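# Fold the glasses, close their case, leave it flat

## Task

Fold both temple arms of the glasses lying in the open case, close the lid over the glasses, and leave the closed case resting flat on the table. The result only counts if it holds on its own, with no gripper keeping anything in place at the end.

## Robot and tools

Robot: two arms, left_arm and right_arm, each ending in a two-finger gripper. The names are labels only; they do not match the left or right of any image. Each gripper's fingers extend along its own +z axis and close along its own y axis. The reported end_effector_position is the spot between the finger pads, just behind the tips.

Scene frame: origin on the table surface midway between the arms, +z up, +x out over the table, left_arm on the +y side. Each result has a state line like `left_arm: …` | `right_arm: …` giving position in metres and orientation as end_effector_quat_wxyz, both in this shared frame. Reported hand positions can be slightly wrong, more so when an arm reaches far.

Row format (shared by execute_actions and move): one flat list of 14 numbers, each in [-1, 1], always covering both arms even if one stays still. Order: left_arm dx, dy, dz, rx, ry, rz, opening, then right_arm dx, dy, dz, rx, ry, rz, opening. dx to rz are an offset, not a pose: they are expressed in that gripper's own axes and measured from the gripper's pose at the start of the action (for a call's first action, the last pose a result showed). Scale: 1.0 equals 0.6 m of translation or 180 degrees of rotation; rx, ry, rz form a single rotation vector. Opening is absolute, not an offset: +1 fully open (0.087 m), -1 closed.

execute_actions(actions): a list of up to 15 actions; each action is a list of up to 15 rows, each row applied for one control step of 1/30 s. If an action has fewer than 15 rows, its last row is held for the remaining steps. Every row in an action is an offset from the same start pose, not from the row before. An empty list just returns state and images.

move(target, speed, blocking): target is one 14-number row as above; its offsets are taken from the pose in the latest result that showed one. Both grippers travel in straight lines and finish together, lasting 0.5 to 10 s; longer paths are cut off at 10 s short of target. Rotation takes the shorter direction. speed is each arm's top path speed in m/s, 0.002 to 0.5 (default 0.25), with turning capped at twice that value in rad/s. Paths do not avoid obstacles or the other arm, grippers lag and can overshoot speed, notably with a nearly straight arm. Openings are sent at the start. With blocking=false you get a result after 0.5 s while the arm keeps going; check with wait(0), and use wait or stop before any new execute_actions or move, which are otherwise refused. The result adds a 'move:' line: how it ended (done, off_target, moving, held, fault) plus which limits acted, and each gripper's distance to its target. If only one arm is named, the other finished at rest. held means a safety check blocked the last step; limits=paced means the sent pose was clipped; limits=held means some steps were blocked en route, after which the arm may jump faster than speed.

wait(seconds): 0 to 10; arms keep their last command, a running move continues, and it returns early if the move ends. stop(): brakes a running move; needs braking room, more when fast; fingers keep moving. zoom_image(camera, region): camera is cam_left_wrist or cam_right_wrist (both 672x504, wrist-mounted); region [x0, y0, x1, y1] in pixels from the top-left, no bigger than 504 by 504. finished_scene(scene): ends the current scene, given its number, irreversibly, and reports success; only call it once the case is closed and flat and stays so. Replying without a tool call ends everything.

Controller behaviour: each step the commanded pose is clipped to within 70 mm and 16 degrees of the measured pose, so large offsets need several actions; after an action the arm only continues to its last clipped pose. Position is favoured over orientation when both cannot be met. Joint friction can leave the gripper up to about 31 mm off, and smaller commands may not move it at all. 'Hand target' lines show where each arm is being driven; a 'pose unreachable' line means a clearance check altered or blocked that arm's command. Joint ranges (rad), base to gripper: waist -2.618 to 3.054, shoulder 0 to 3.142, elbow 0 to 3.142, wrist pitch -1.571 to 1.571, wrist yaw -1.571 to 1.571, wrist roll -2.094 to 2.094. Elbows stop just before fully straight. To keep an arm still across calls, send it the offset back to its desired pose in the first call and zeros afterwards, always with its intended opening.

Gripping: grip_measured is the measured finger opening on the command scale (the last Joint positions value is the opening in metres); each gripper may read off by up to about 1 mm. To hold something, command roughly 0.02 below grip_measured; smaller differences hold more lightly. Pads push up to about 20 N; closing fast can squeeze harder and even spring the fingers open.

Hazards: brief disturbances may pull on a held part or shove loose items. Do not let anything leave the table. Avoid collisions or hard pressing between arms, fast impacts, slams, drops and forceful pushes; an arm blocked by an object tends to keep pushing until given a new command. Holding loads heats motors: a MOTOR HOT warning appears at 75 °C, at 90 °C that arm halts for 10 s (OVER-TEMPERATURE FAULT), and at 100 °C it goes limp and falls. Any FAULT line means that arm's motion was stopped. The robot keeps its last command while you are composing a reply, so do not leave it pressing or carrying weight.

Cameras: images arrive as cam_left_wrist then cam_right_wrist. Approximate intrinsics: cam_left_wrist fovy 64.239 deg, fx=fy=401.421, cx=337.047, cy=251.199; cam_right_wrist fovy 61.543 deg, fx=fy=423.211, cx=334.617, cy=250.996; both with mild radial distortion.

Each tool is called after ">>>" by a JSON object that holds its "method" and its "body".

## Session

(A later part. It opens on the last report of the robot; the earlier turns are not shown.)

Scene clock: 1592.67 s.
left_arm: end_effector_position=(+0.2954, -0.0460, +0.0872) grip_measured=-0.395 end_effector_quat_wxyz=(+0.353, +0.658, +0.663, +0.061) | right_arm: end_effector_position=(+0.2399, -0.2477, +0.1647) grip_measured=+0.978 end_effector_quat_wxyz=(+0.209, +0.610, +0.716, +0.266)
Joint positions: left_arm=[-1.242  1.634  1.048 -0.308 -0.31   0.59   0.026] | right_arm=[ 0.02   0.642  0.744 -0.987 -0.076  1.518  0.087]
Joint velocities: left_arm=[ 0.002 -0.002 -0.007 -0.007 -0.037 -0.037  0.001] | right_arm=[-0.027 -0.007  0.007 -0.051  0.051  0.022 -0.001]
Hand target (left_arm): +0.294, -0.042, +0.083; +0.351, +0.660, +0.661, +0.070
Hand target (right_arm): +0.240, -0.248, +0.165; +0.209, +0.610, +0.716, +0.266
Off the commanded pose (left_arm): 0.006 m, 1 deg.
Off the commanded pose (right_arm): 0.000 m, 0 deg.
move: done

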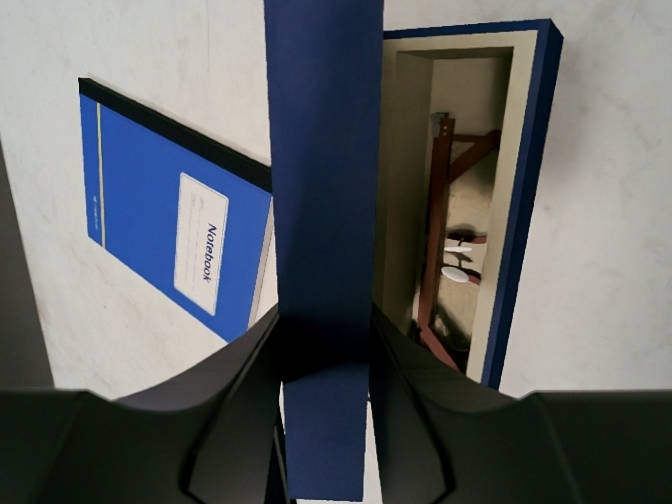

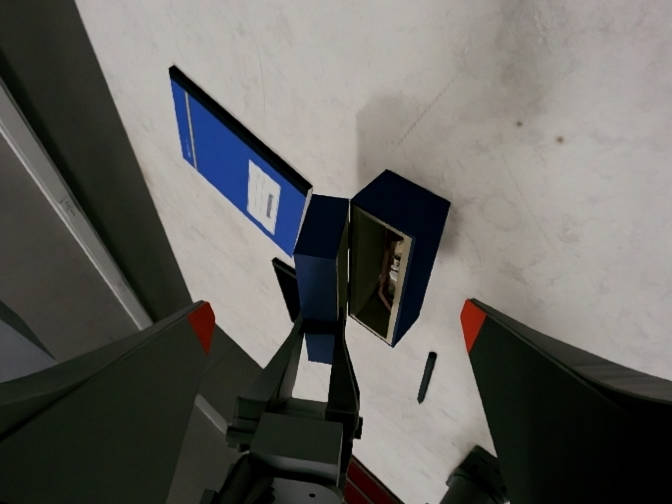

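>>> {"method": "move", "body": {"target": [0.0065,-0.038,0.0018,-0.1333,0.0076,0.0691,-0.415, 0,0,0,0,0,0,1], "speed": 0.15}}

Scene clock: 1609.00 s.
left_arm: end_effector_position=(+0.2787, -0.0491, +0.0796) grip_measured=-0.396 end_effector_quat_wxyz=(+0.473, +0.634, +0.567, +0.231) | right_arm: end_effector_position=(+0.2399, -0.2477, +0.1647) grip_measured=+0.978 end_effector_quat_wxyz=(+0.209, +0.610, +0.716, +0.266)
Joint positions: left_arm=[-1.469  1.698  0.771  0.234 -0.795  0.76   0.026] | right_arm=[ 0.02   0.642  0.744 -0.987 -0.076  1.518  0.087]
Joint velocities: left_arm=[ 0.002 -0.002 -0.012  0.125 -0.051 -0.051  0.001] | right_arm=[-0.027 -0.012 -0.002 -0.022  0.037  0.007 -0.001]
Hand target (left_arm): +0.278, -0.045, +0.074; +0.469, +0.635, +0.564, +0.242
Hand target (right_arm): +0.240, -0.248, +0.165; +0.209, +0.610, +0.716, +0.266
Off the commanded pose (left_arm): 0.008 m, 2 deg.
Off the commanded pose (right_arm): 0.000 m, 0 deg.
move: done

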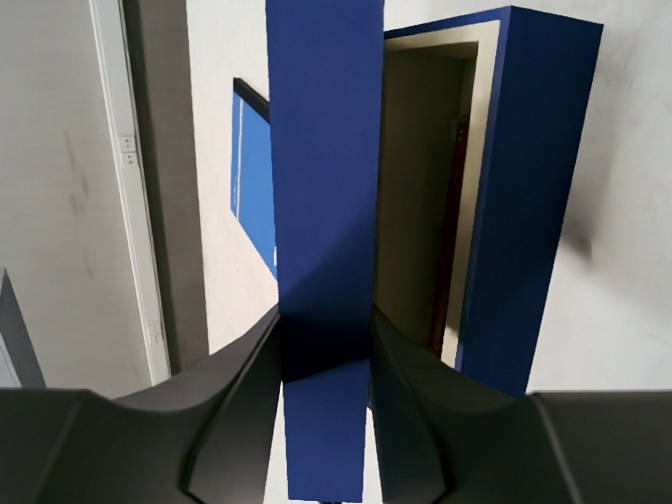

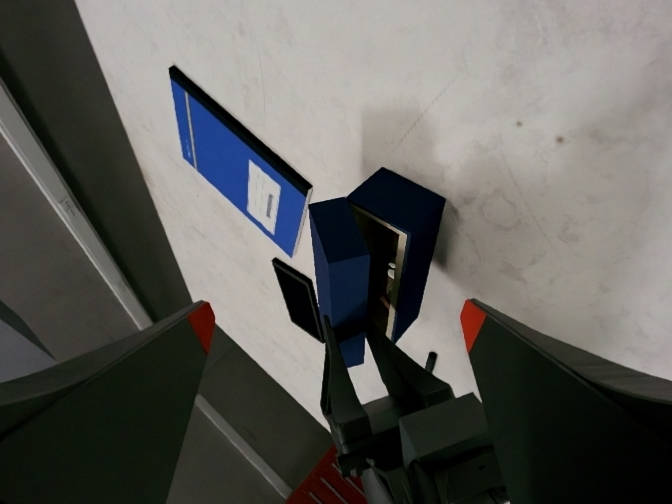

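>>> {"method": "zoom_image", "body": {"camera": "cam_right_wrist", "region": [270, 140, 490, 400]}}

Region (270, 140, 490, 400) of cam_right_wrist's 672x504 image, scaled by 1.938, with more detail than that image has; it fills the left 426 columns of this view, and the rest is white.

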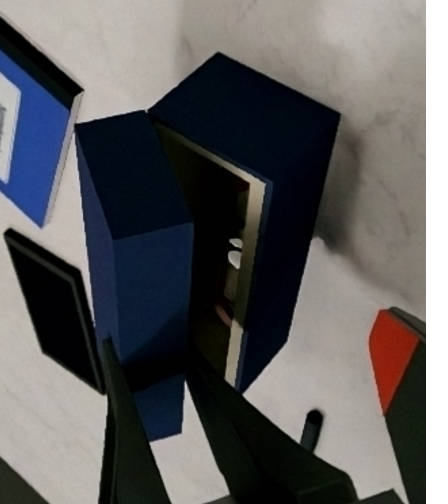

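>>> {"method": "move", "body": {"target": [0.0085,-0.0311,0.0004,-0.0668,0.0105,0.0451,-0.415, 0,0,0,0,0,0,1], "speed": 0.1}}

Scene clock: 1632.97 s.
left_arm: end_effector_position=(+0.2736, -0.0507, +0.0704) grip_measured=-0.397 end_effector_quat_wxyz=(+0.518, +0.609, +0.507, +0.322) | right_arm: end_effector_position=(+0.2399, -0.2477, +0.1647) grip_measured=+0.978 end_effector_quat_wxyz=(+0.209, +0.610, +0.716, +0.266)
Joint positions: left_arm=[-1.545  1.884  0.672  0.712 -1.009  0.999  0.026] | right_arm=[ 0.02   0.642  0.744 -0.987 -0.076  1.518  0.087]
Joint velocities: left_arm=[-0.022  0.027  0.002  0.066 -0.007  0.022  0.001] | right_arm=[ 0.007 -0.002  0.012 -0.125 -0.022  0.022  0.001]
Hand target (left_arm): +0.271, -0.046, +0.063; +0.510, +0.615, +0.502, +0.331
Hand target (right_arm): +0.240, -0.248, +0.165; +0.209, +0.610, +0.716, +0.266
Off the commanded pose (left_arm): 0.010 m, 2 deg.
Off the commanded pose (right_arm): 0.000 m, 0 deg.
move: done

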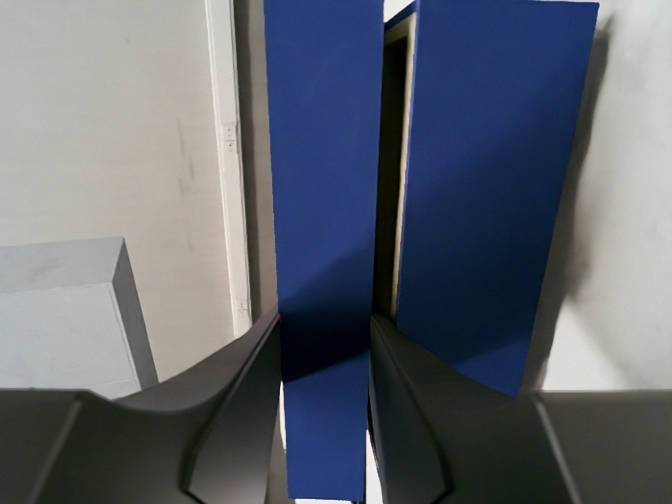

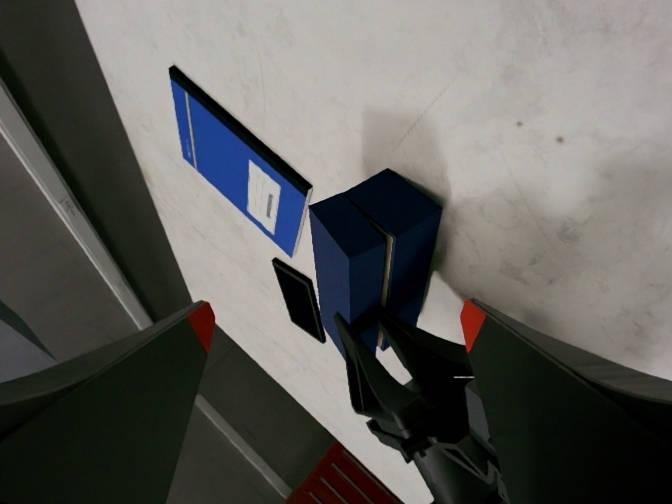

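>>> {"method": "move", "body": {"target": [0.0024,-0.0296,-0.015,-0.0421,0.0048,0.0349,-0.415, 0,0,0,0,0,0,1], "speed": 0.07}}

Scene clock: 1685.17 s.
left_arm: end_effector_position=(+0.2631, -0.0553, +0.0647) grip_measured=-0.397 end_effector_quat_wxyz=(+0.547, +0.590, +0.460, +0.375) | right_arm: end_effector_position=(+0.2399, -0.2477, +0.1647) grip_measured=+0.978 end_effector_quat_wxyz=(+0.209, +0.610, +0.716, +0.266)
Joint positions: left_arm=[-1.599  2.081  0.639  1.165 -1.117  1.258  0.026] | right_arm=[ 0.02   0.642  0.744 -0.987 -0.076  1.518  0.087]
Joint velocities: left_arm=[-0.002  0.027 -0.032  0.051  0.022 -0.022 -0.001] | right_arm=[-0.007 -0.007 -0.017  0.037 -0.095 -0.022 -0.   ]
Hand target (left_arm): +0.261, -0.047, +0.056; +0.535, +0.598, +0.455, +0.387
Hand target (right_arm): +0.240, -0.248, +0.165; +0.209, +0.610, +0.716, +0.266
Off the commanded pose (left_arm): 0.012 m, 2 deg.
Off the commanded pose (right_arm): 0.000 m, 0 deg.
move: off_target (left_arm)

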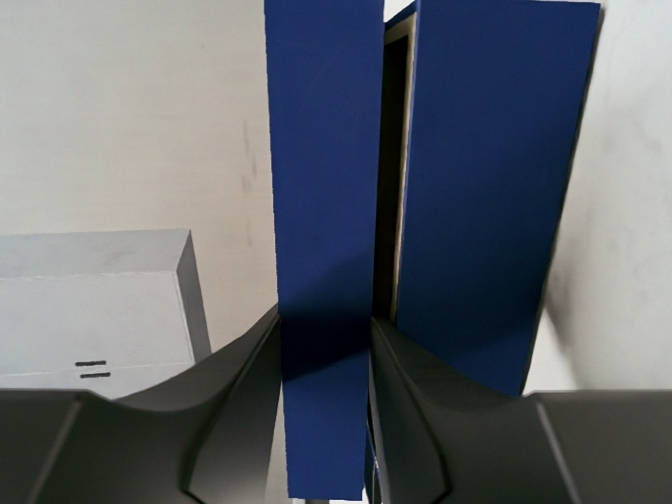

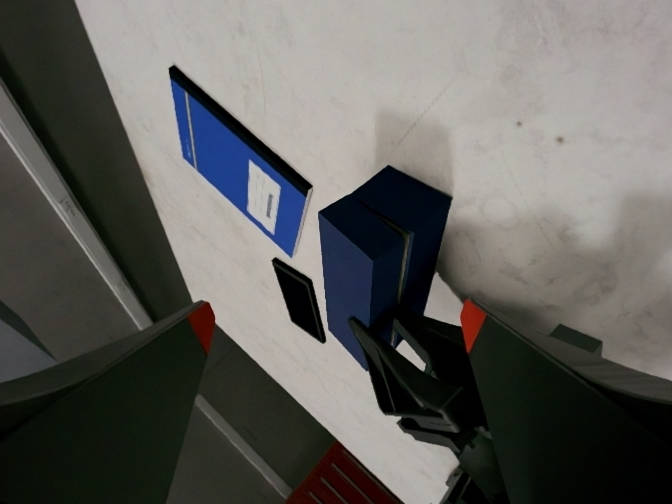

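>>> {"method": "execute_actions", "body": {"actions": [[[0,-0.005,0,0,0,0,-0.40, 0,0,0,0,0,0,1],[0,-0.005,0,0,0,0,-0.39, 0,0,0,0,0,0,1],[0,-0.005,0,0,0,0,-0.38, 0,0,0,0,0,0,1],[0,-0.005,0,0,0,0,-0.37, 0,0,0,0,0,0,1],[0,-0.005,0,0,0,0,-0.36, 0,0,0,0,0,0,1],[0,-0.005,0,0,0,0,-0.35, 0,0,0,0,0,0,1],[0,-0.005,0,0,0,0,-0.34, 0,0,0,0,0,0,1],[0,-0.005,0,0,0,0,-0.33, 0,0,0,0,0,0,1],[0,-0.005,0,0,0,0,-0.32, 0,0,0,0,0,0,1],[0,-0.005,0,0,0,0,-0.31, 0,0,0,0,0,0,1],[0,-0.005,0,0,0,0,-0.30, 0,0,0,0,0,0,1]]]}}

>>> {"method": "move", "body": {"target": [0.0008,-0.013,-0.025,0,0,0,-0.30, 0,0,0,0,0,0,1], "speed": 0.02}}

Scene clock: 1703.67 s.
left_arm: end_effector_position=(+0.2631, -0.0552, +0.0646) grip_measured=-0.300 end_effector_quat_wxyz=(+0.548, +0.590, +0.460, +0.375) | right_arm: end_effector_position=(+0.2399, -0.2477, +0.1647) grip_measured=+0.978 end_effector_quat_wxyz=(+0.209, +0.610, +0.716, +0.266)
Joint positions: left_arm=[-1.599  2.083  0.638  1.171 -1.117  1.26   0.031] | right_arm=[ 0.02   0.642  0.744 -0.987 -0.076  1.518  0.087]
Joint velocities: left_arm=[-0.002  0.012 -0.002 -0.022  0.037  0.037 -0.   ] | right_arm=[-0.012  0.007  0.002  0.007 -0.051  0.007  0.001]
Hand target (left_arm): +0.263, -0.055, +0.062; +0.547, +0.590, +0.460, +0.375
Hand target (right_arm): +0.240, -0.248, +0.165; +0.209, +0.610, +0.716, +0.266
Off the commanded pose (left_arm): 0.003 m, 0 deg.
Off the commanded pose (right_arm): 0.000 m, 0 deg.

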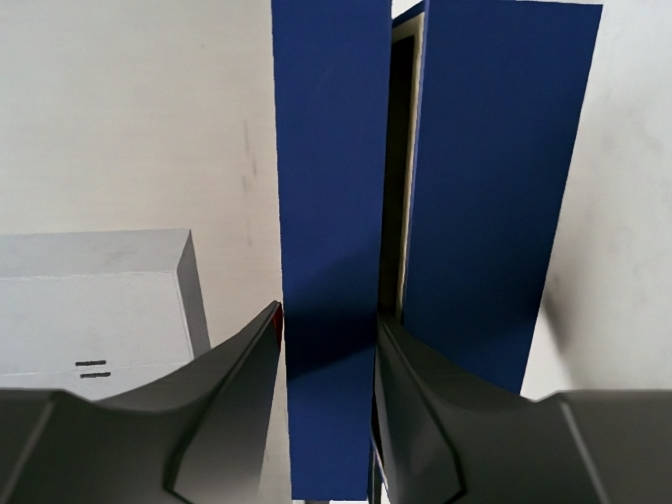

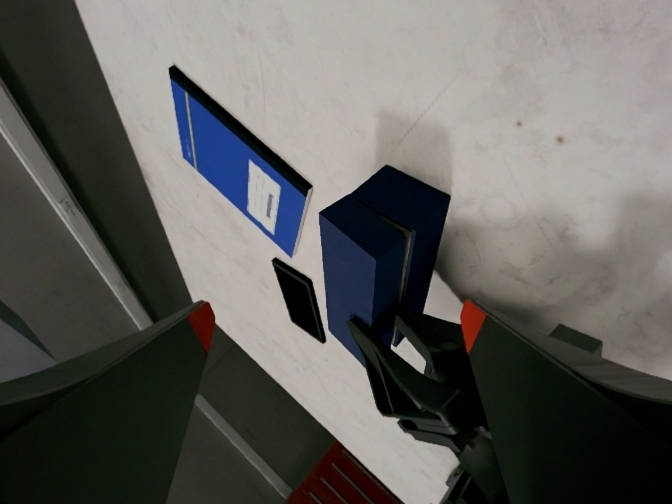

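Scene clock: 1704.73 s.
left_arm: end_effector_position=(+0.2512, -0.0569, +0.0645) grip_measured=-0.300 end_effector_quat_wxyz=(+0.555, +0.586, +0.461, +0.368) | right_arm: end_effector_position=(+0.2399, -0.2477, +0.1647) grip_measured=+0.978 end_effector_quat_wxyz=(+0.209, +0.610, +0.716, +0.266)
Joint positions: left_arm=[-1.637  2.083  0.631  1.177 -1.145  1.24   0.031] | right_arm=[ 0.02   0.642  0.744 -0.987 -0.076  1.518  0.087]
Joint velocities: left_arm=[-0.007  0.007 -0.032  0.081 -0.095 -0.022  0.   ] | right_arm=[-0.002 -0.012 -0.007  0.007  0.022  0.051 -0.   ]
Hand target (left_arm): +0.248, -0.050, +0.059; +0.548, +0.589, +0.460, +0.375
Hand target (right_arm): +0.240, -0.248, +0.165; +0.209, +0.610, +0.716, +0.266
Off the commanded pose (left_arm): 0.009 m, 1 deg.
Off the commanded pose (right_arm): 0.000 m, 0 deg.
move: done

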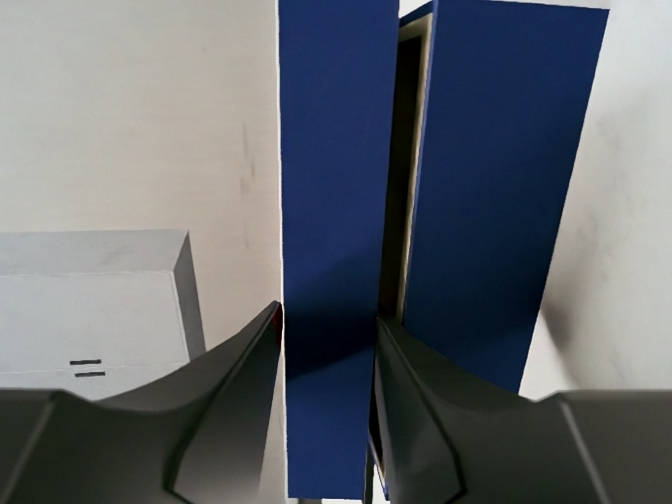

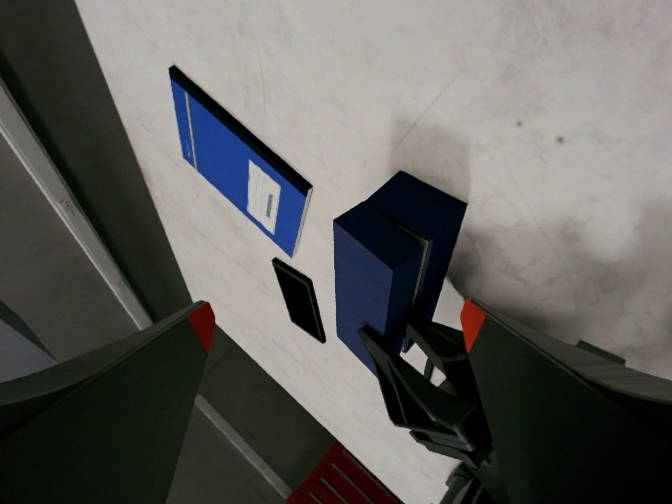

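>>> {"method": "zoom_image", "body": {"camera": "cam_right_wrist", "region": [300, 150, 500, 400]}}

Region (300, 150, 500, 400) of cam_right_wrist's 672x504 image, scaled by 2.016, with more detail than that image has; it fills the left 403 columns of this view, and the rest is white.

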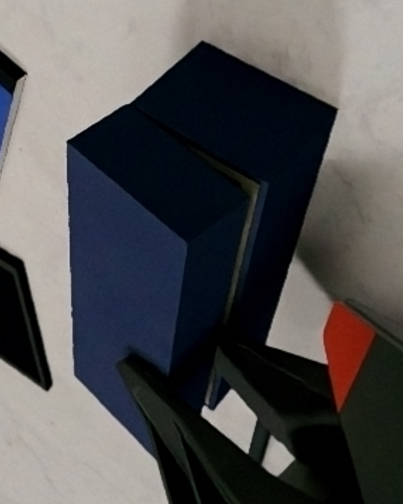

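>>> {"method": "move", "body": {"target": [0,0,0,0,0,0,-0.30, 0.2466,0.0331,0.1643,0.1362,0.0608,-0.1352,-1], "speed": 0.25}}

Scene clock: 1776.67 s.
left_arm: end_effector_position=(+0.2511, -0.0571, +0.0645) grip_measured=-0.300 end_effector_quat_wxyz=(+0.556, +0.586, +0.461, +0.368) | right_arm: end_effector_position=(+0.2912, -0.0924, +0.1024) grip_measured=-1.000 end_effector_quat_wxyz=(+0.067, +0.458, +0.879, +0.111)
Joint positions: left_arm=[-1.637  2.083  0.631  1.178 -1.145  1.239  0.031] | right_arm=[ 0.568  1.56   1.188 -0.939  0.021  1.587  0.   ]
Joint velocities: left_arm=[-0.002 -0.017  0.002  0.051 -0.007 -0.051  0.   ] | right_arm=[-0.017  0.002 -0.017  0.051  0.022 -0.125  0.   ]
Hand target (left_arm): +0.251, -0.057, +0.064; +0.555, +0.586, +0.460, +0.368
Hand target (right_arm): +0.290, -0.089, +0.104; +0.064, +0.450, +0.884, +0.109
Off the commanded pose (left_arm): 0.000 m, 0 deg.
Off the commanded pose (right_arm): 0.006 m, 2 deg.
move: done

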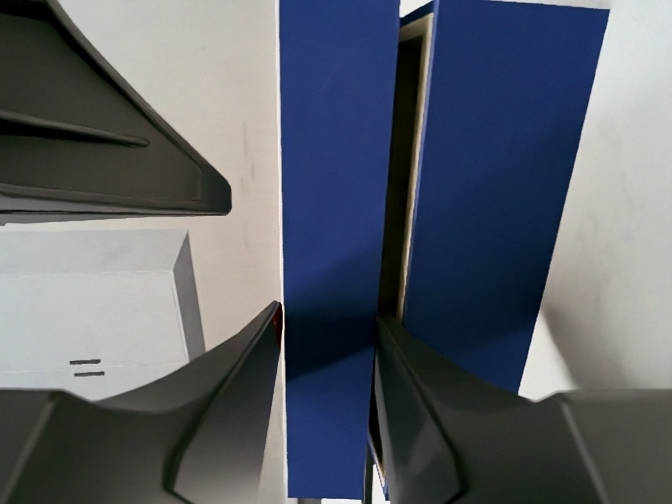

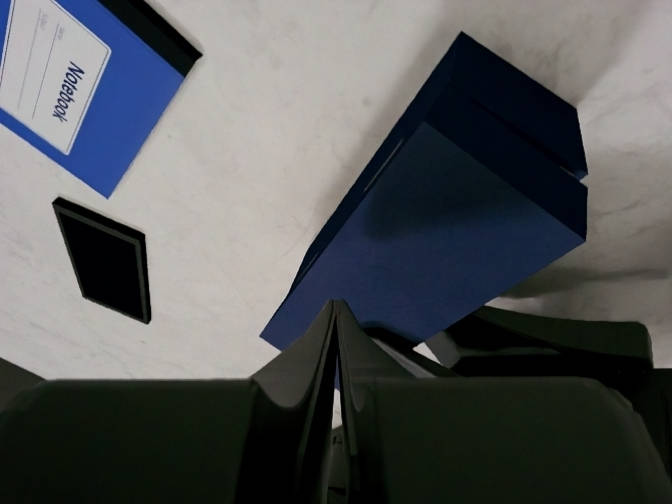

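>>> {"method": "zoom_image", "body": {"camera": "cam_right_wrist", "region": [240, 20, 600, 380]}}

Region (240, 20, 600, 380) of cam_right_wrist's 672x504 image, scaled by 1.400, with more detail than that image has.

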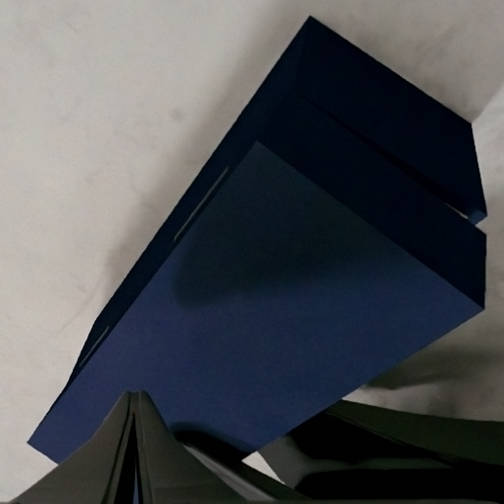

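>>> {"method": "move", "body": {"target": [0,0,0,0,0,0,-0.30, 0.0034,-0.0241,0.0728,0,0,0,-1], "speed": 0.035}}

Scene clock: 1796.83 s.
left_arm: end_effector_position=(+0.2511, -0.0571, +0.0645) grip_measured=-0.300 end_effector_quat_wxyz=(+0.556, +0.586, +0.461, +0.368) | right_arm: end_effector_position=(+0.2960, -0.0881, +0.0757) grip_measured=-1.000 end_effector_quat_wxyz=(+0.077, +0.456, +0.876, +0.135)
Joint positions: left_arm=[-1.637  2.083  0.631  1.178 -1.145  1.239  0.031] | right_arm=[ 0.568  1.56   1.065 -0.764  0.018  1.586  0.   ]
Joint velocities: left_arm=[-0.002  0.002 -0.007  0.051 -0.037 -0.007 -0.002] | right_arm=[-0.012 -0.017 -0.012  0.022 -0.022 -0.051  0.   ]
Hand target (left_arm): +0.251, -0.057, +0.064; +0.556, +0.586, +0.461, +0.368
Hand target (right_arm): +0.288, -0.094, +0.057; +0.067, +0.458, +0.879, +0.111
Off the commanded pose (left_arm): 0.000 m, 0 deg.
Off the commanded pose (right_arm): 0.021 m, 3 deg.
move: off_target (right_arm)

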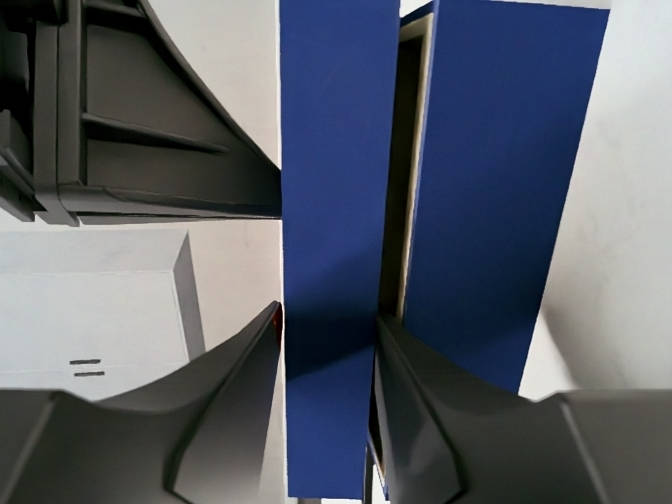

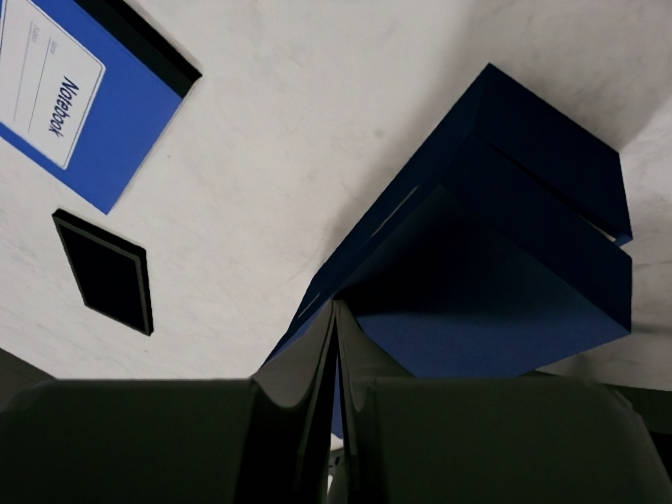

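>>> {"method": "execute_actions", "body": {"actions": [[[0,0,0,0,0,0,-0.30, 0,-0.027,0.0246,0.0167,0,0,-1],[0,0,0,0,0,0,-0.30, 0,-0.0288,0.0246,0.0167,0,0,-1],[0,0,0,0,0,0,-0.30, 0,-0.0306,0.0246,0.0167,0,0,-1],[0,0,0,0,0,0,-0.30, 0,-0.0324,0.025,0.0167,0,0,-1],[0,0,0,0,0,0,-0.30, 0,-0.0342,0.0258,0.0167,0,0,-1],[0,0,0,0,0,0,-0.30, 0,-0.036,0.0266,0.0167,0,0,-1],[0,0,0,0,0,0,-0.30, 0,-0.0378,0.0276,0.0167,0,0,-1],[0,0,0,0,0,0,-0.30, 0,-0.0396,0.0286,0.0167,0,0,-1],[0,0,0,0,0,0,-0.30, 0,-0.0414,0.0296,0.0167,0,0,-1],[0,0,0,0,0,0,-0.30, 0,-0.0414,0.0306,0.0167,0,0,-1],[0,0,0,0,0,0,-0.30, 0,-0.0414,0.0316,0.0167,0,0,-1]]]}}

Scene clock: 1808.97 s.
left_arm: end_effector_position=(+0.2511, -0.0571, +0.0647) grip_measured=-0.300 end_effector_quat_wxyz=(+0.556, +0.585, +0.461, +0.368) | right_arm: end_effector_position=(+0.2961, -0.0877, +0.0742) grip_measured=-1.000 end_effector_quat_wxyz=(+0.082, +0.455, +0.874, +0.146)
Joint positions: left_arm=[-1.637  2.083  0.631  1.18  -1.145  1.239  0.031] | right_arm=[ 0.568  1.543  1.033 -0.725  0.016  1.586  0.   ]
Joint velocities: left_arm=[-0.012 -0.022  0.002 -0.037  0.007  0.022 -0.   ] | right_arm=[-0.017  0.002 -0.007  0.051 -0.037 -0.051  0.   ]
Hand target (left_arm): +0.251, -0.057, +0.065; +0.556, +0.586, +0.461, +0.368
Hand target (right_arm): +0.281, -0.099, +0.051; +0.065, +0.458, +0.879, +0.111
Off the commanded pose (left_arm): 0.000 m, 0 deg.
Off the commanded pose (right_arm): 0.030 m, 4 deg.

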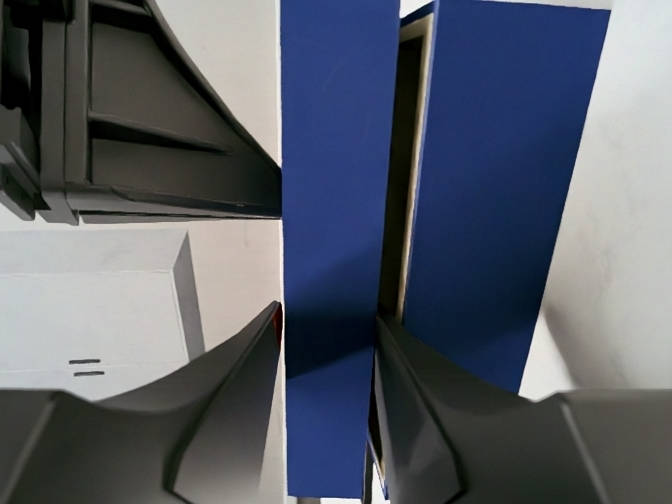

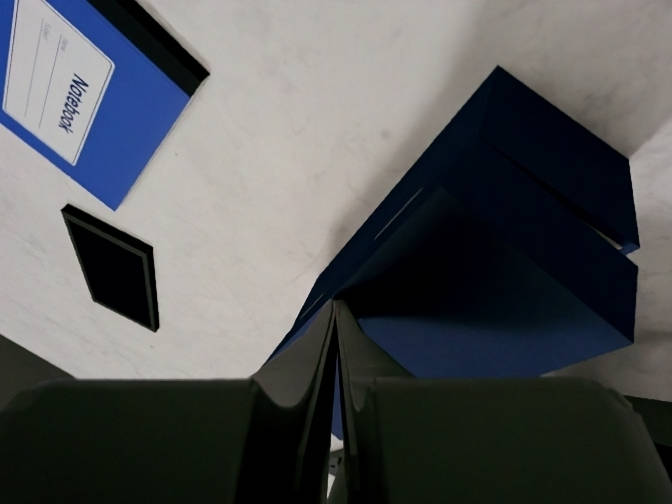

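>>> {"method": "zoom_image", "body": {"camera": "cam_right_wrist", "region": [250, 230, 430, 380]}}

Region (250, 230, 430, 380) of cam_right_wrist's 672x504 image, scaled by 2.800, with more detail than that image has.

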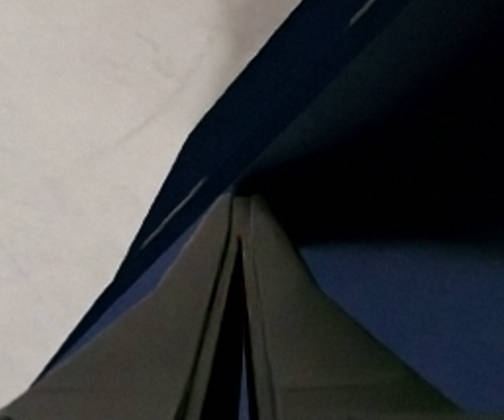

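>>> {"method": "execute_actions", "body": {"actions": [[[0,-0.004,0,0,0,0,-0.30, 0,-0.025,0.028,0.018,0,0,-1],[0,-0.0086,-0.0007,0,0,0,-0.30, 0,-0.02,0.024,0.016,0,0,-1],[-0.0006,-0.0088,-0.0022,0,0,0,-0.30, 0,-0.0143,0.0206,0.0139,0,0,-1],[-0.0013,-0.009,-0.0037,0,0,0,-0.30, 0,-0.0143,0.0206,0.0139,0,0,-1],[-0.0019,-0.0092,-0.0053,0,0,0,-0.30, 0,-0.0143,0.0206,0.0139,0,0,-1],[-0.0025,-0.0094,-0.0068,0,0,0,-0.30, 0,-0.0143,0.0206,0.0139,0,0,-1],[-0.0032,-0.0097,-0.0083,0,0,0,-0.30, 0,-0.0143,0.0206,0.0139,0,0,-1],[-0.0038,-0.0099,-0.0098,0,0,0,-0.30, 0,-0.0143,0.0206,0.0139,0,0,-1],[-0.0045,-0.0101,-0.0113,0,0,0,-0.30, 0,-0.0143,0.0206,0.0139,0,0,-1],[-0.0051,-0.0103,-0.0129,0,0,0,-0.30, 0,-0.0143,0.0206,0.0139,0,0,-1],[-0.0058,-0.0106,-0.0144,0,0,0,-0.30, 0,-0.0143,0.0206,0.0139,0,0,-1],[-0.0064,-0.0108,-0.0159,0,0,0,-0.30, 0,-0.0143,0.0206,0.0139,0,0,-1],[-0.007,-0.011,-0.0174,0,0,0,-0.30, 0,-0.0143,0.0206,0.0139,0,0,-1],[-0.0077,-0.0112,-0.0189,0,0,0,-0.30, 0,-0.0143,0.0206,0.0139,0,0,-1],[-0.0077,-0.0112,-0.0189,0,0,0,-0.30, 0,-0.0143,0.0206,0.0139,0,0,-1]]]}}

>>> {"method": "wait", "body": {"seconds": 0.3}}

Scene clock: 1843.40 s.
left_arm: end_effector_position=(+0.2422, -0.0596, +0.0656) grip_measured=-0.300 end_effector_quat_wxyz=(+0.563, +0.582, +0.462, +0.362) | right_arm: end_effector_position=(+0.2980, -0.0863, +0.0752) grip_measured=-1.000 end_effector_quat_wxyz=(+0.084, +0.455, +0.874, +0.151)
Joint positions: left_arm=[-1.666  2.083  0.631  1.185 -1.166  1.224  0.031] | right_arm=[ 0.568  1.542  1.033 -0.714  0.016  1.586  0.   ]
Joint velocities: left_arm=[-0.085 -0.007  0.002 -0.11  -0.022 -0.037 -0.   ] | right_arm=[-0.002  0.012 -0.022  0.007 -0.022 -0.037  0.   ]
Hand target (left_arm): +0.238, -0.058, +0.060; +0.557, +0.585, +0.460, +0.368
Hand target (right_arm): +0.293, -0.091, +0.061; +0.072, +0.457, +0.877, +0.127
Off the commanded pose (left_arm): 0.007 m, 1 deg.
Off the commanded pose (right_arm): 0.017 m, 3 deg.

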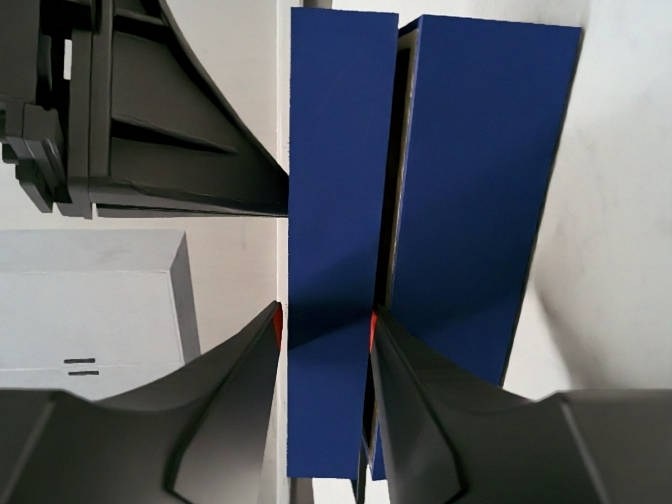

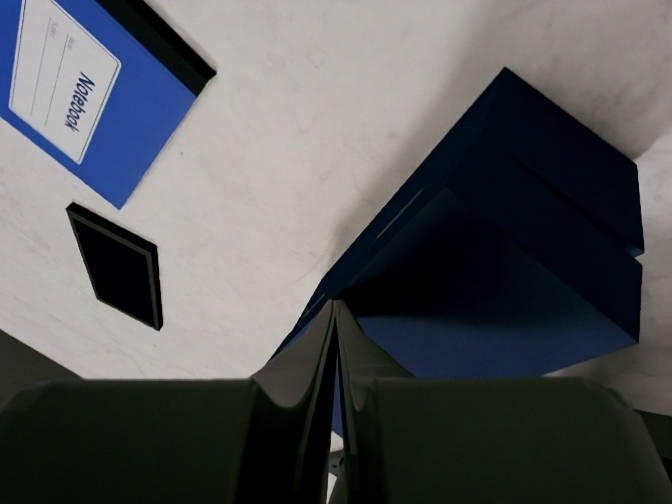

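Scene clock: 1843.70 s.
left_arm: end_effector_position=(+0.2411, -0.0597, +0.0655) grip_measured=-0.300 end_effector_quat_wxyz=(+0.564, +0.580, +0.463, +0.361) | right_arm: end_effector_position=(+0.2981, -0.0863, +0.0752) grip_measured=-1.000 end_effector_quat_wxyz=(+0.084, +0.455, +0.874, +0.151)
Joint positions: left_arm=[-1.669  2.083  0.631  1.185 -1.169  1.219  0.031] | right_arm=[ 0.568  1.542  1.033 -0.714  0.016  1.586  0.   ]
Joint velocities: left_arm=[-0.002 -0.017  0.002  0.081  0.022 -0.022  0.   ] | right_arm=[-0.022 -0.002  0.002 -0.007 -0.007 -0.007  0.   ]
Hand target (left_arm): +0.238, -0.058, +0.060; +0.557, +0.585, +0.460, +0.368
Hand target (right_arm): +0.293, -0.090, +0.061; +0.073, +0.457, +0.877, +0.127
Off the commanded pose (left_arm): 0.007 m, 1 deg.
Off the commanded pose (right_arm): 0.017 m, 3 deg.
wait: 0.30 s; at rest by 0.17 s

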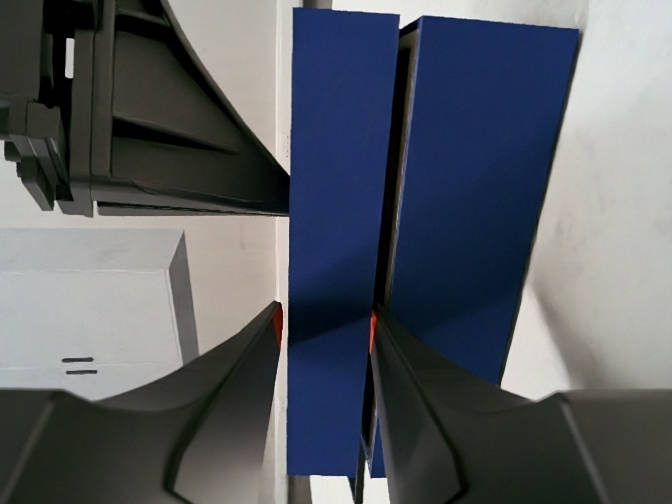

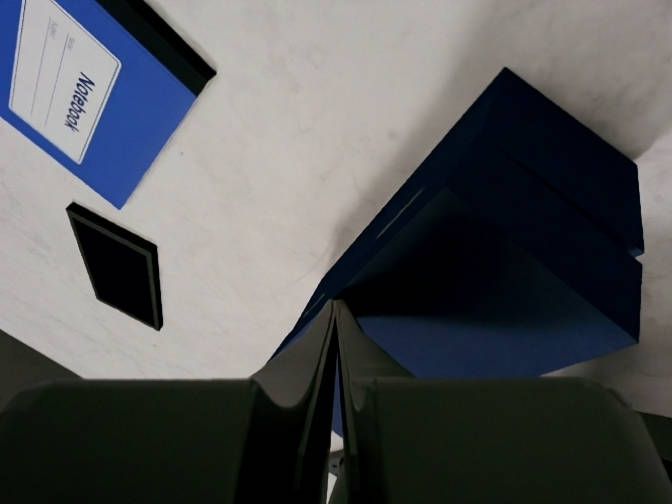

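>>> {"method": "execute_actions", "body": {"actions": [[[0.0005,-0.0098,-0.0045,0.0016,0.0024,0.0067,-0.28, 0,-0.021,0.02,0.017,0,0,-1],[0.0005,-0.0098,-0.0045,0.0016,0.0024,0.0067,-0.26, 0,-0.021,0.02,0.017,0,0,-1],[0.0005,-0.0098,-0.0045,0.0016,0.0024,0.0067,-0.24, 0,-0.021,0.02,0.017,0,0,-1],[0.0002,-0.0099,-0.0053,0.0016,0.0024,0.0067,-0.22, 0,-0.021,0.02,0.017,0,0,-1],[-0.0002,-0.01,-0.0062,0.0016,0.0024,0.0067,-0.205, 0,-0.021,0.02,0.017,0,0,-1],[-0.0006,-0.0102,-0.0071,0.0016,0.0024,0.0067,-0.19, 0,-0.021,0.02,0.017,0,0,-1],[-0.001,-0.0103,-0.008,0.0016,0.0024,0.0067,-0.18, 0,-0.021,0.02,0.017,0,0,-1],[-0.0014,-0.0105,-0.009,0.0016,0.0024,0.0067,-0.175, 0,-0.021,0.02,0.017,0,0,-1],[-0.0018,-0.0106,-0.0099,0.0016,0.0024,0.0067,-0.17, 0,-0.021,0.02,0.017,0,0,-1],[-0.0022,-0.0107,-0.0108,0.0016,0.0024,0.0067,-0.165, 0,-0.021,0.02,0.017,0,0,-1],[-0.0026,-0.0109,-0.0117,0.0016,0.0024,0.0067,-0.16, 0,-0.021,0.02,0.017,0,0,-1],[-0.003,-0.011,-0.0126,0.0016,0.0024,0.0067,-0.155, 0,-0.021,0.02,0.017,0,0,-1],[-0.0033,-0.0111,-0.0135,0.0016,0.0024,0.0067,-0.15, 0,-0.021,0.02,0.017,0,0,-1],[-0.0037,-0.0113,-0.0144,0.0016,0.0024,0.0067,-0.15, 0,-0.021,0.02,0.017,0,0,-1],[-0.004,-0.0114,-0.0151,0.0016,0.0024,0.0067,-0.15, 0,-0.021,0.02,0.017,0,0,-1]]]}}

>>> {"method": "wait", "body": {"seconds": 0.3}}

Scene clock: 1869.80 s.
left_arm: end_effector_position=(+0.2352, -0.0599, +0.0662) grip_measured=-0.150 end_effector_quat_wxyz=(+0.566, +0.578, +0.463, +0.361) | right_arm: end_effector_position=(+0.2973, -0.0853, +0.0755) grip_measured=-1.000 end_effector_quat_wxyz=(+0.081, +0.454, +0.874, +0.152)
Joint positions: left_arm=[-1.688  2.083  0.631  1.185 -1.189  1.214  0.037] | right_arm=[ 0.568  1.542  1.033 -0.714  0.009  1.586  0.   ]
Joint velocities: left_arm=[-0.071 -0.022 -0.007 -0.022 -0.051  0.007  0.001] | right_arm=[-0.022  0.002  0.002  0.022  0.066 -0.022  0.   ]
Hand target (left_arm): +0.231, -0.059, +0.060; +0.558, +0.585, +0.459, +0.368
Hand target (right_arm): +0.292, -0.091, +0.060; +0.073, +0.457, +0.877, +0.127
Off the commanded pose (left_arm): 0.008 m, 2 deg.
Off the commanded pose (right_arm): 0.018 m, 3 deg.

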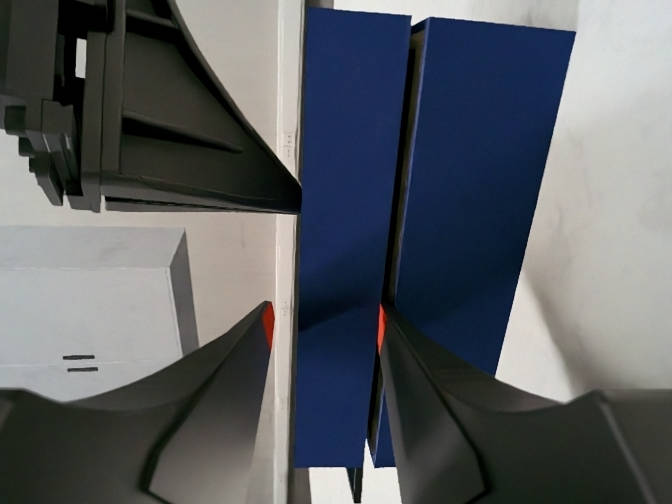

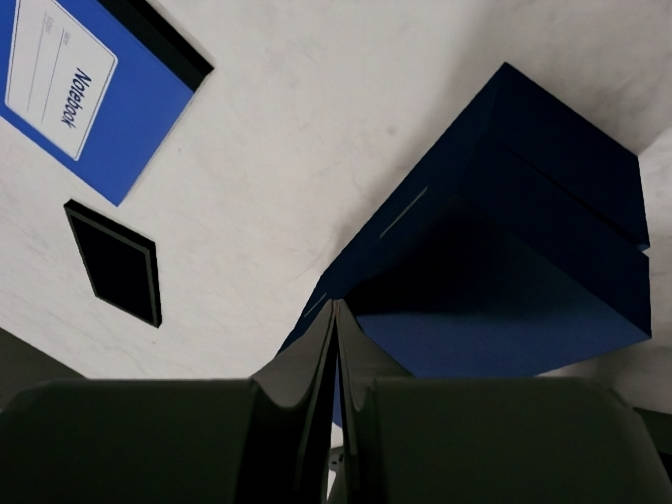

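Scene clock: 1870.10 s.
left_arm: end_effector_position=(+0.2341, -0.0599, +0.0662) grip_measured=-0.150 end_effector_quat_wxyz=(+0.567, +0.578, +0.464, +0.361) | right_arm: end_effector_position=(+0.2972, -0.0852, +0.0755) grip_measured=-1.000 end_effector_quat_wxyz=(+0.081, +0.454, +0.874, +0.153)
Joint positions: left_arm=[-1.692  2.083  0.631  1.184 -1.194  1.211  0.037] | right_arm=[ 0.568  1.542  1.033 -0.714  0.009  1.586  0.   ]
Joint velocities: left_arm=[-0.002  0.007 -0.022 -0.066  0.022 -0.037 -0.001] | right_arm=[-0.017 -0.007 -0.022 -0.022 -0.066  0.007  0.   ]
Hand target (left_arm): +0.231, -0.059, +0.060; +0.558, +0.585, +0.459, +0.368
Hand target (right_arm): +0.292, -0.091, +0.060; +0.072, +0.457, +0.877, +0.127
Off the commanded pose (left_arm): 0.007 m, 2 deg.
Off the commanded pose (right_arm): 0.018 m, 3 deg.
wait: 0.30 s; at rest by 0.17 s

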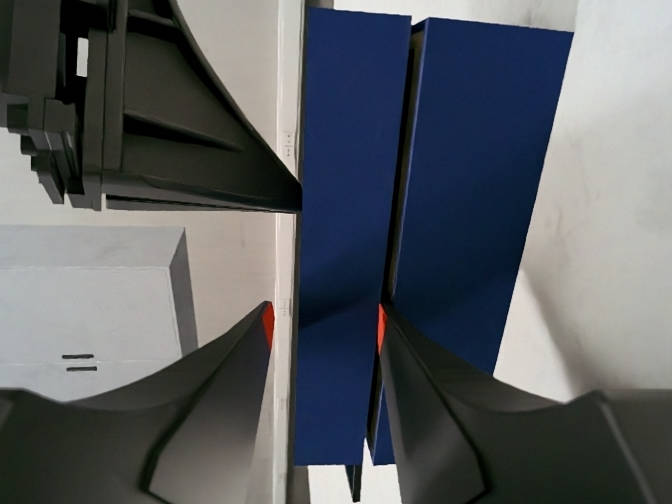

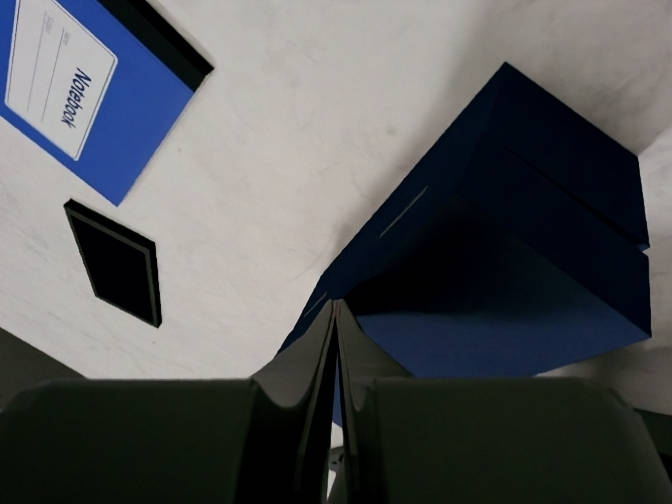

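>>> {"method": "zoom_image", "body": {"camera": "cam_right_wrist", "region": [250, 230, 430, 380]}}

>>> {"method": "zoom_image", "body": {"camera": "cam_left_wrist", "region": [250, 150, 470, 400]}}

Region (250, 230, 430, 380) of cam_right_wrist's 672x504 image, scaled by 2.800, with more detail than that image has.

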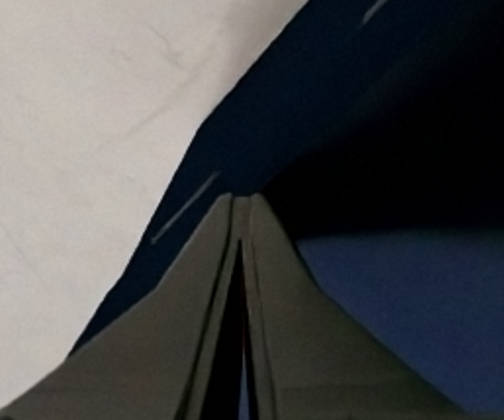

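Region (250, 150, 470, 400) of cam_left_wrist's 672x504 image, scaled by 2.016, with more detail than that image has; it fills the left 444 columns of this view, and the rest is white.

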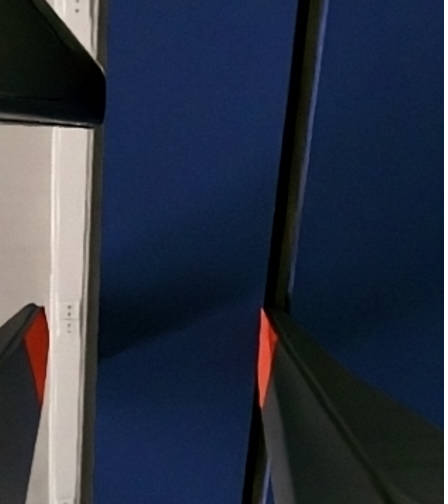

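>>> {"method": "execute_actions", "body": {"actions": [[[0,0,0,0,0,0,-0.15, -0.002,-0.016,0.015,0.013,0,0,-1],[0,0,0,0,0,0,-0.15, -0.001,-0.012,0.010,0.010,0,0,-1],[0,0,0,0,0,0,-0.15, 0,-0.008,0.005,0.007,0,0,-1],[0,0,0,0,0,0,-0.15, 0.001,-0.004,0.0,0.004,0,0,-1],[0,0,0,0,0,0,-0.15, 0.002,-0.002,-0.004,0.002,0,0,-1],[0,0,0,0,0,0,-0.15, 0.003,-0.002,-0.008,0.002,0,0,-1],[0,0,0,0,0,0,-0.15, 0.004,-0.002,-0.012,0.002,0,0,-1],[0,0,0,0,0,0,-0.15, 0.005,-0.003,-0.015,0.002,0,0,-1],[0,0,0,0,0,0,-0.15, 0.006,-0.005,-0.017,0.002,0,0,-1],[0,0,0,0,0,0,-0.15, 0.007,-0.007,-0.018,0.002,0,0,-1]]]}}

Scene clock: 1889.77 s.
left_arm: end_effector_position=(+0.2341, -0.0599, +0.0662) grip_measured=-0.150 end_effector_quat_wxyz=(+0.567, +0.578, +0.464, +0.360) | right_arm: end_effector_position=(+0.2912, -0.0864, +0.0782) grip_measured=-1.000 end_effector_quat_wxyz=(+0.078, +0.453, +0.876, +0.149)
Joint positions: left_arm=[-1.692  2.083  0.631  1.184 -1.194  1.211  0.037] | right_arm=[ 0.576  1.528  1.033 -0.739  0.008  1.589  0.   ]
Joint velocities: left_arm=[ 0.002 -0.007 -0.002 -0.081  0.051 -0.066 -0.001] | right_arm=[ 0.002  0.002 -0.007 -0.095 -0.066 -0.022  0.   ]
Hand target (left_arm): +0.234, -0.060, +0.066; +0.567, +0.578, +0.464, +0.361
Hand target (right_arm): +0.289, -0.086, +0.084; +0.080, +0.455, +0.874, +0.150
Off the commanded pose (left_arm): 0.000 m, 0 deg.
Off the commanded pose (right_arm): 0.007 m, 0 deg.

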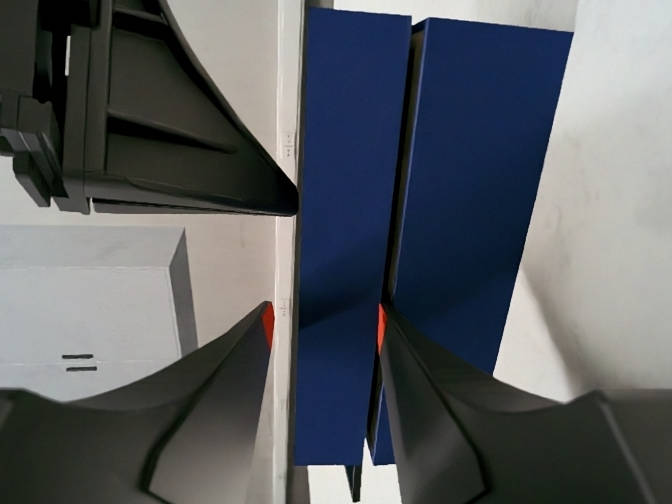

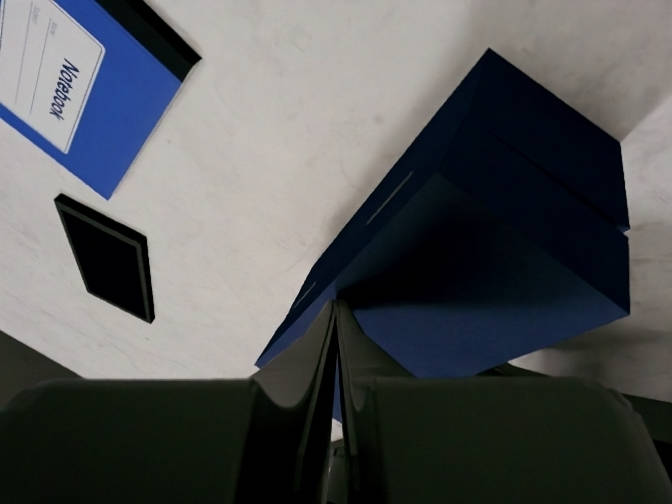

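>>> {"method": "execute_actions", "body": {"actions": [[[0,0,0,0,0,0,-0.15, 0.003,0.002,-0.007,0,0,0,-1],[0,0,0,0,0,0,-0.15, 0.002,0,-0.003,0,0,0,-1],[0,0,0,0,0,0,-0.15, 0.002,-0.0022,0.0024,0.0018,0,0,-1],[0,0,0,0,0,0,-0.15, 0.002,-0.0045,0.0048,0.0036,0,0,-1],[0,0,0,0,0,0,-0.15, 0.002,-0.0068,0.0072,0.0053,0,0,-1],[0,0,0,0,0,0,-0.15, 0.002,-0.009,0.0096,0.0071,0,0,-1],[0,0,0,0,0,0,-0.15, 0.002,-0.0112,0.012,0.0089,0,0,-1],[0,0,0,0,0,0,-0.15, 0.002,-0.0135,0.0143,0.0107,0,0,-1],[0,0,0,0,0,0,-0.15, 0.002,-0.0158,0.0167,0.0125,0,0,-1],[0,0,0,0,0,0,-0.15, 0.002,-0.018,0.0191,0.0142,0,0,-1],[0,0,0,0,0,0,-0.15, 0.002,-0.0202,0.0215,0.016,0,0,-1],[-0.0006,-0.0004,-0.0015,0,0,0,-0.15, 0.002,-0.0225,0.0239,0.0178,0,0,-1],[-0.0011,-0.0008,-0.0031,0,0,0,-0.15, 0.002,-0.0225,0.0239,0.0178,0,0,-1]],[[-0.0014,-0.001,-0.0038,0,0,0,-0.147, 0,-0.02,0.021,0.016,0,0,-1],[-0.0017,-0.0011,-0.0046,0,0,0,-0.144, 0,-0.02,0.021,0.016,0,0,-1],[-0.0019,-0.0013,-0.0054,0,0,0,-0.141, 0,-0.02,0.021,0.016,0,0,-1],[-0.0022,-0.0015,-0.0061,0,0,0,-0.138, 0,-0.02,0.021,0.016,0,0,-1],[-0.0025,-0.0017,-0.0069,0,0,0,-0.135, 0,-0.02,0.021,0.016,0,0,-1],[-0.0028,-0.0019,-0.0077,0,0,0,-0.132, 0,-0.02,0.021,0.016,0,0,-1],[-0.003,-0.0021,-0.0084,0,0,0,-0.129, 0,-0.02,0.021,0.016,0,0,-1],[-0.0033,-0.0023,-0.0092,0,0,0,-0.126, 0,-0.02,0.021,0.016,0,0,-1],[-0.0036,-0.0025,-0.01,0,0,0,-0.123, 0,-0.02,0.021,0.016,0,0,-1],[-0.0039,-0.0027,-0.0107,0,0,0,-0.12, 0,-0.02,0.021,0.016,0,0,-1],[-0.0041,-0.0029,-0.0115,0,0,0,-0.12, 0,-0.02,0.021,0.016,0,0,-1],[-0.0044,-0.0031,-0.0123,0,0,0,-0.12, 0,-0.02,0.021,0.016,0,0,-1],[-0.0047,-0.0033,-0.013,0,0,0,-0.12, 0,-0.02,0.021,0.016,0,0,-1],[-0.005,-0.0034,-0.0138,0,0,0,-0.12, 0,-0.02,0.021,0.016,0,0,-1],[-0.005,-0.0034,-0.0138,0,0,0,-0.12, 0,-0.02,0.021,0.016,0,0,-1]]]}}

Scene clock: 1909.53 s.
left_arm: end_effector_position=(+0.2288, -0.0606, +0.0664) grip_measured=-0.120 end_effector_quat_wxyz=(+0.570, +0.575, +0.465, +0.358) | right_arm: end_effector_position=(+0.2897, -0.0869, +0.0761) grip_measured=-1.000 end_effector_quat_wxyz=(+0.074, +0.454, +0.876, +0.144)
Joint positions: left_arm=[-1.709  2.083  0.631  1.184 -1.208  1.201  0.038] | right_arm=[ 0.576  1.533  1.033 -0.745  0.005  1.59   0.   ]
Joint velocities: left_arm=[-0.042 -0.012 -0.002 -0.066 -0.007 -0.022  0.   ] | right_arm=[-0.002  0.007 -0.017 -0.051 -0.007  0.022  0.   ]
Hand target (left_arm): +0.225, -0.060, +0.065; +0.567, +0.577, +0.463, +0.361
Hand target (right_arm): +0.284, -0.092, +0.061; +0.064, +0.456, +0.880, +0.122
Off the commanded pose (left_arm): 0.004 m, 1 deg.
Off the commanded pose (right_arm): 0.017 m, 3 deg.

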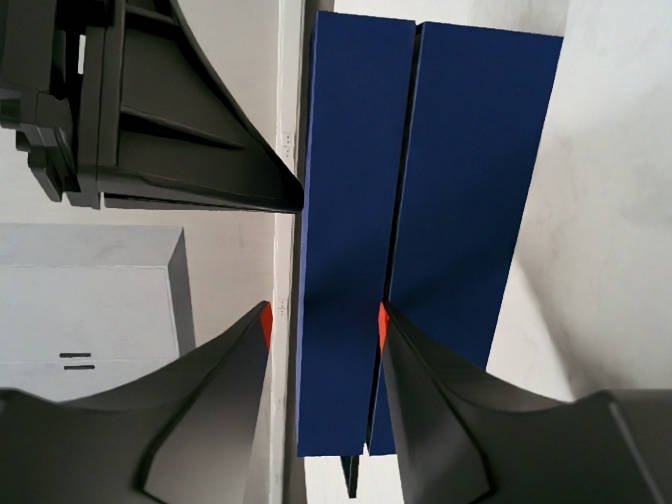

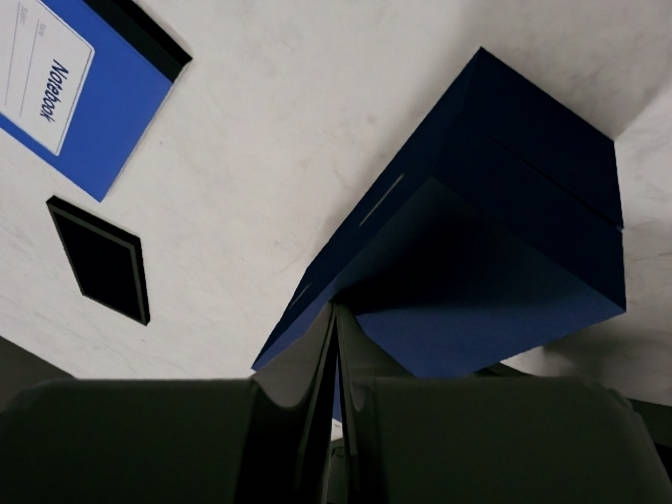

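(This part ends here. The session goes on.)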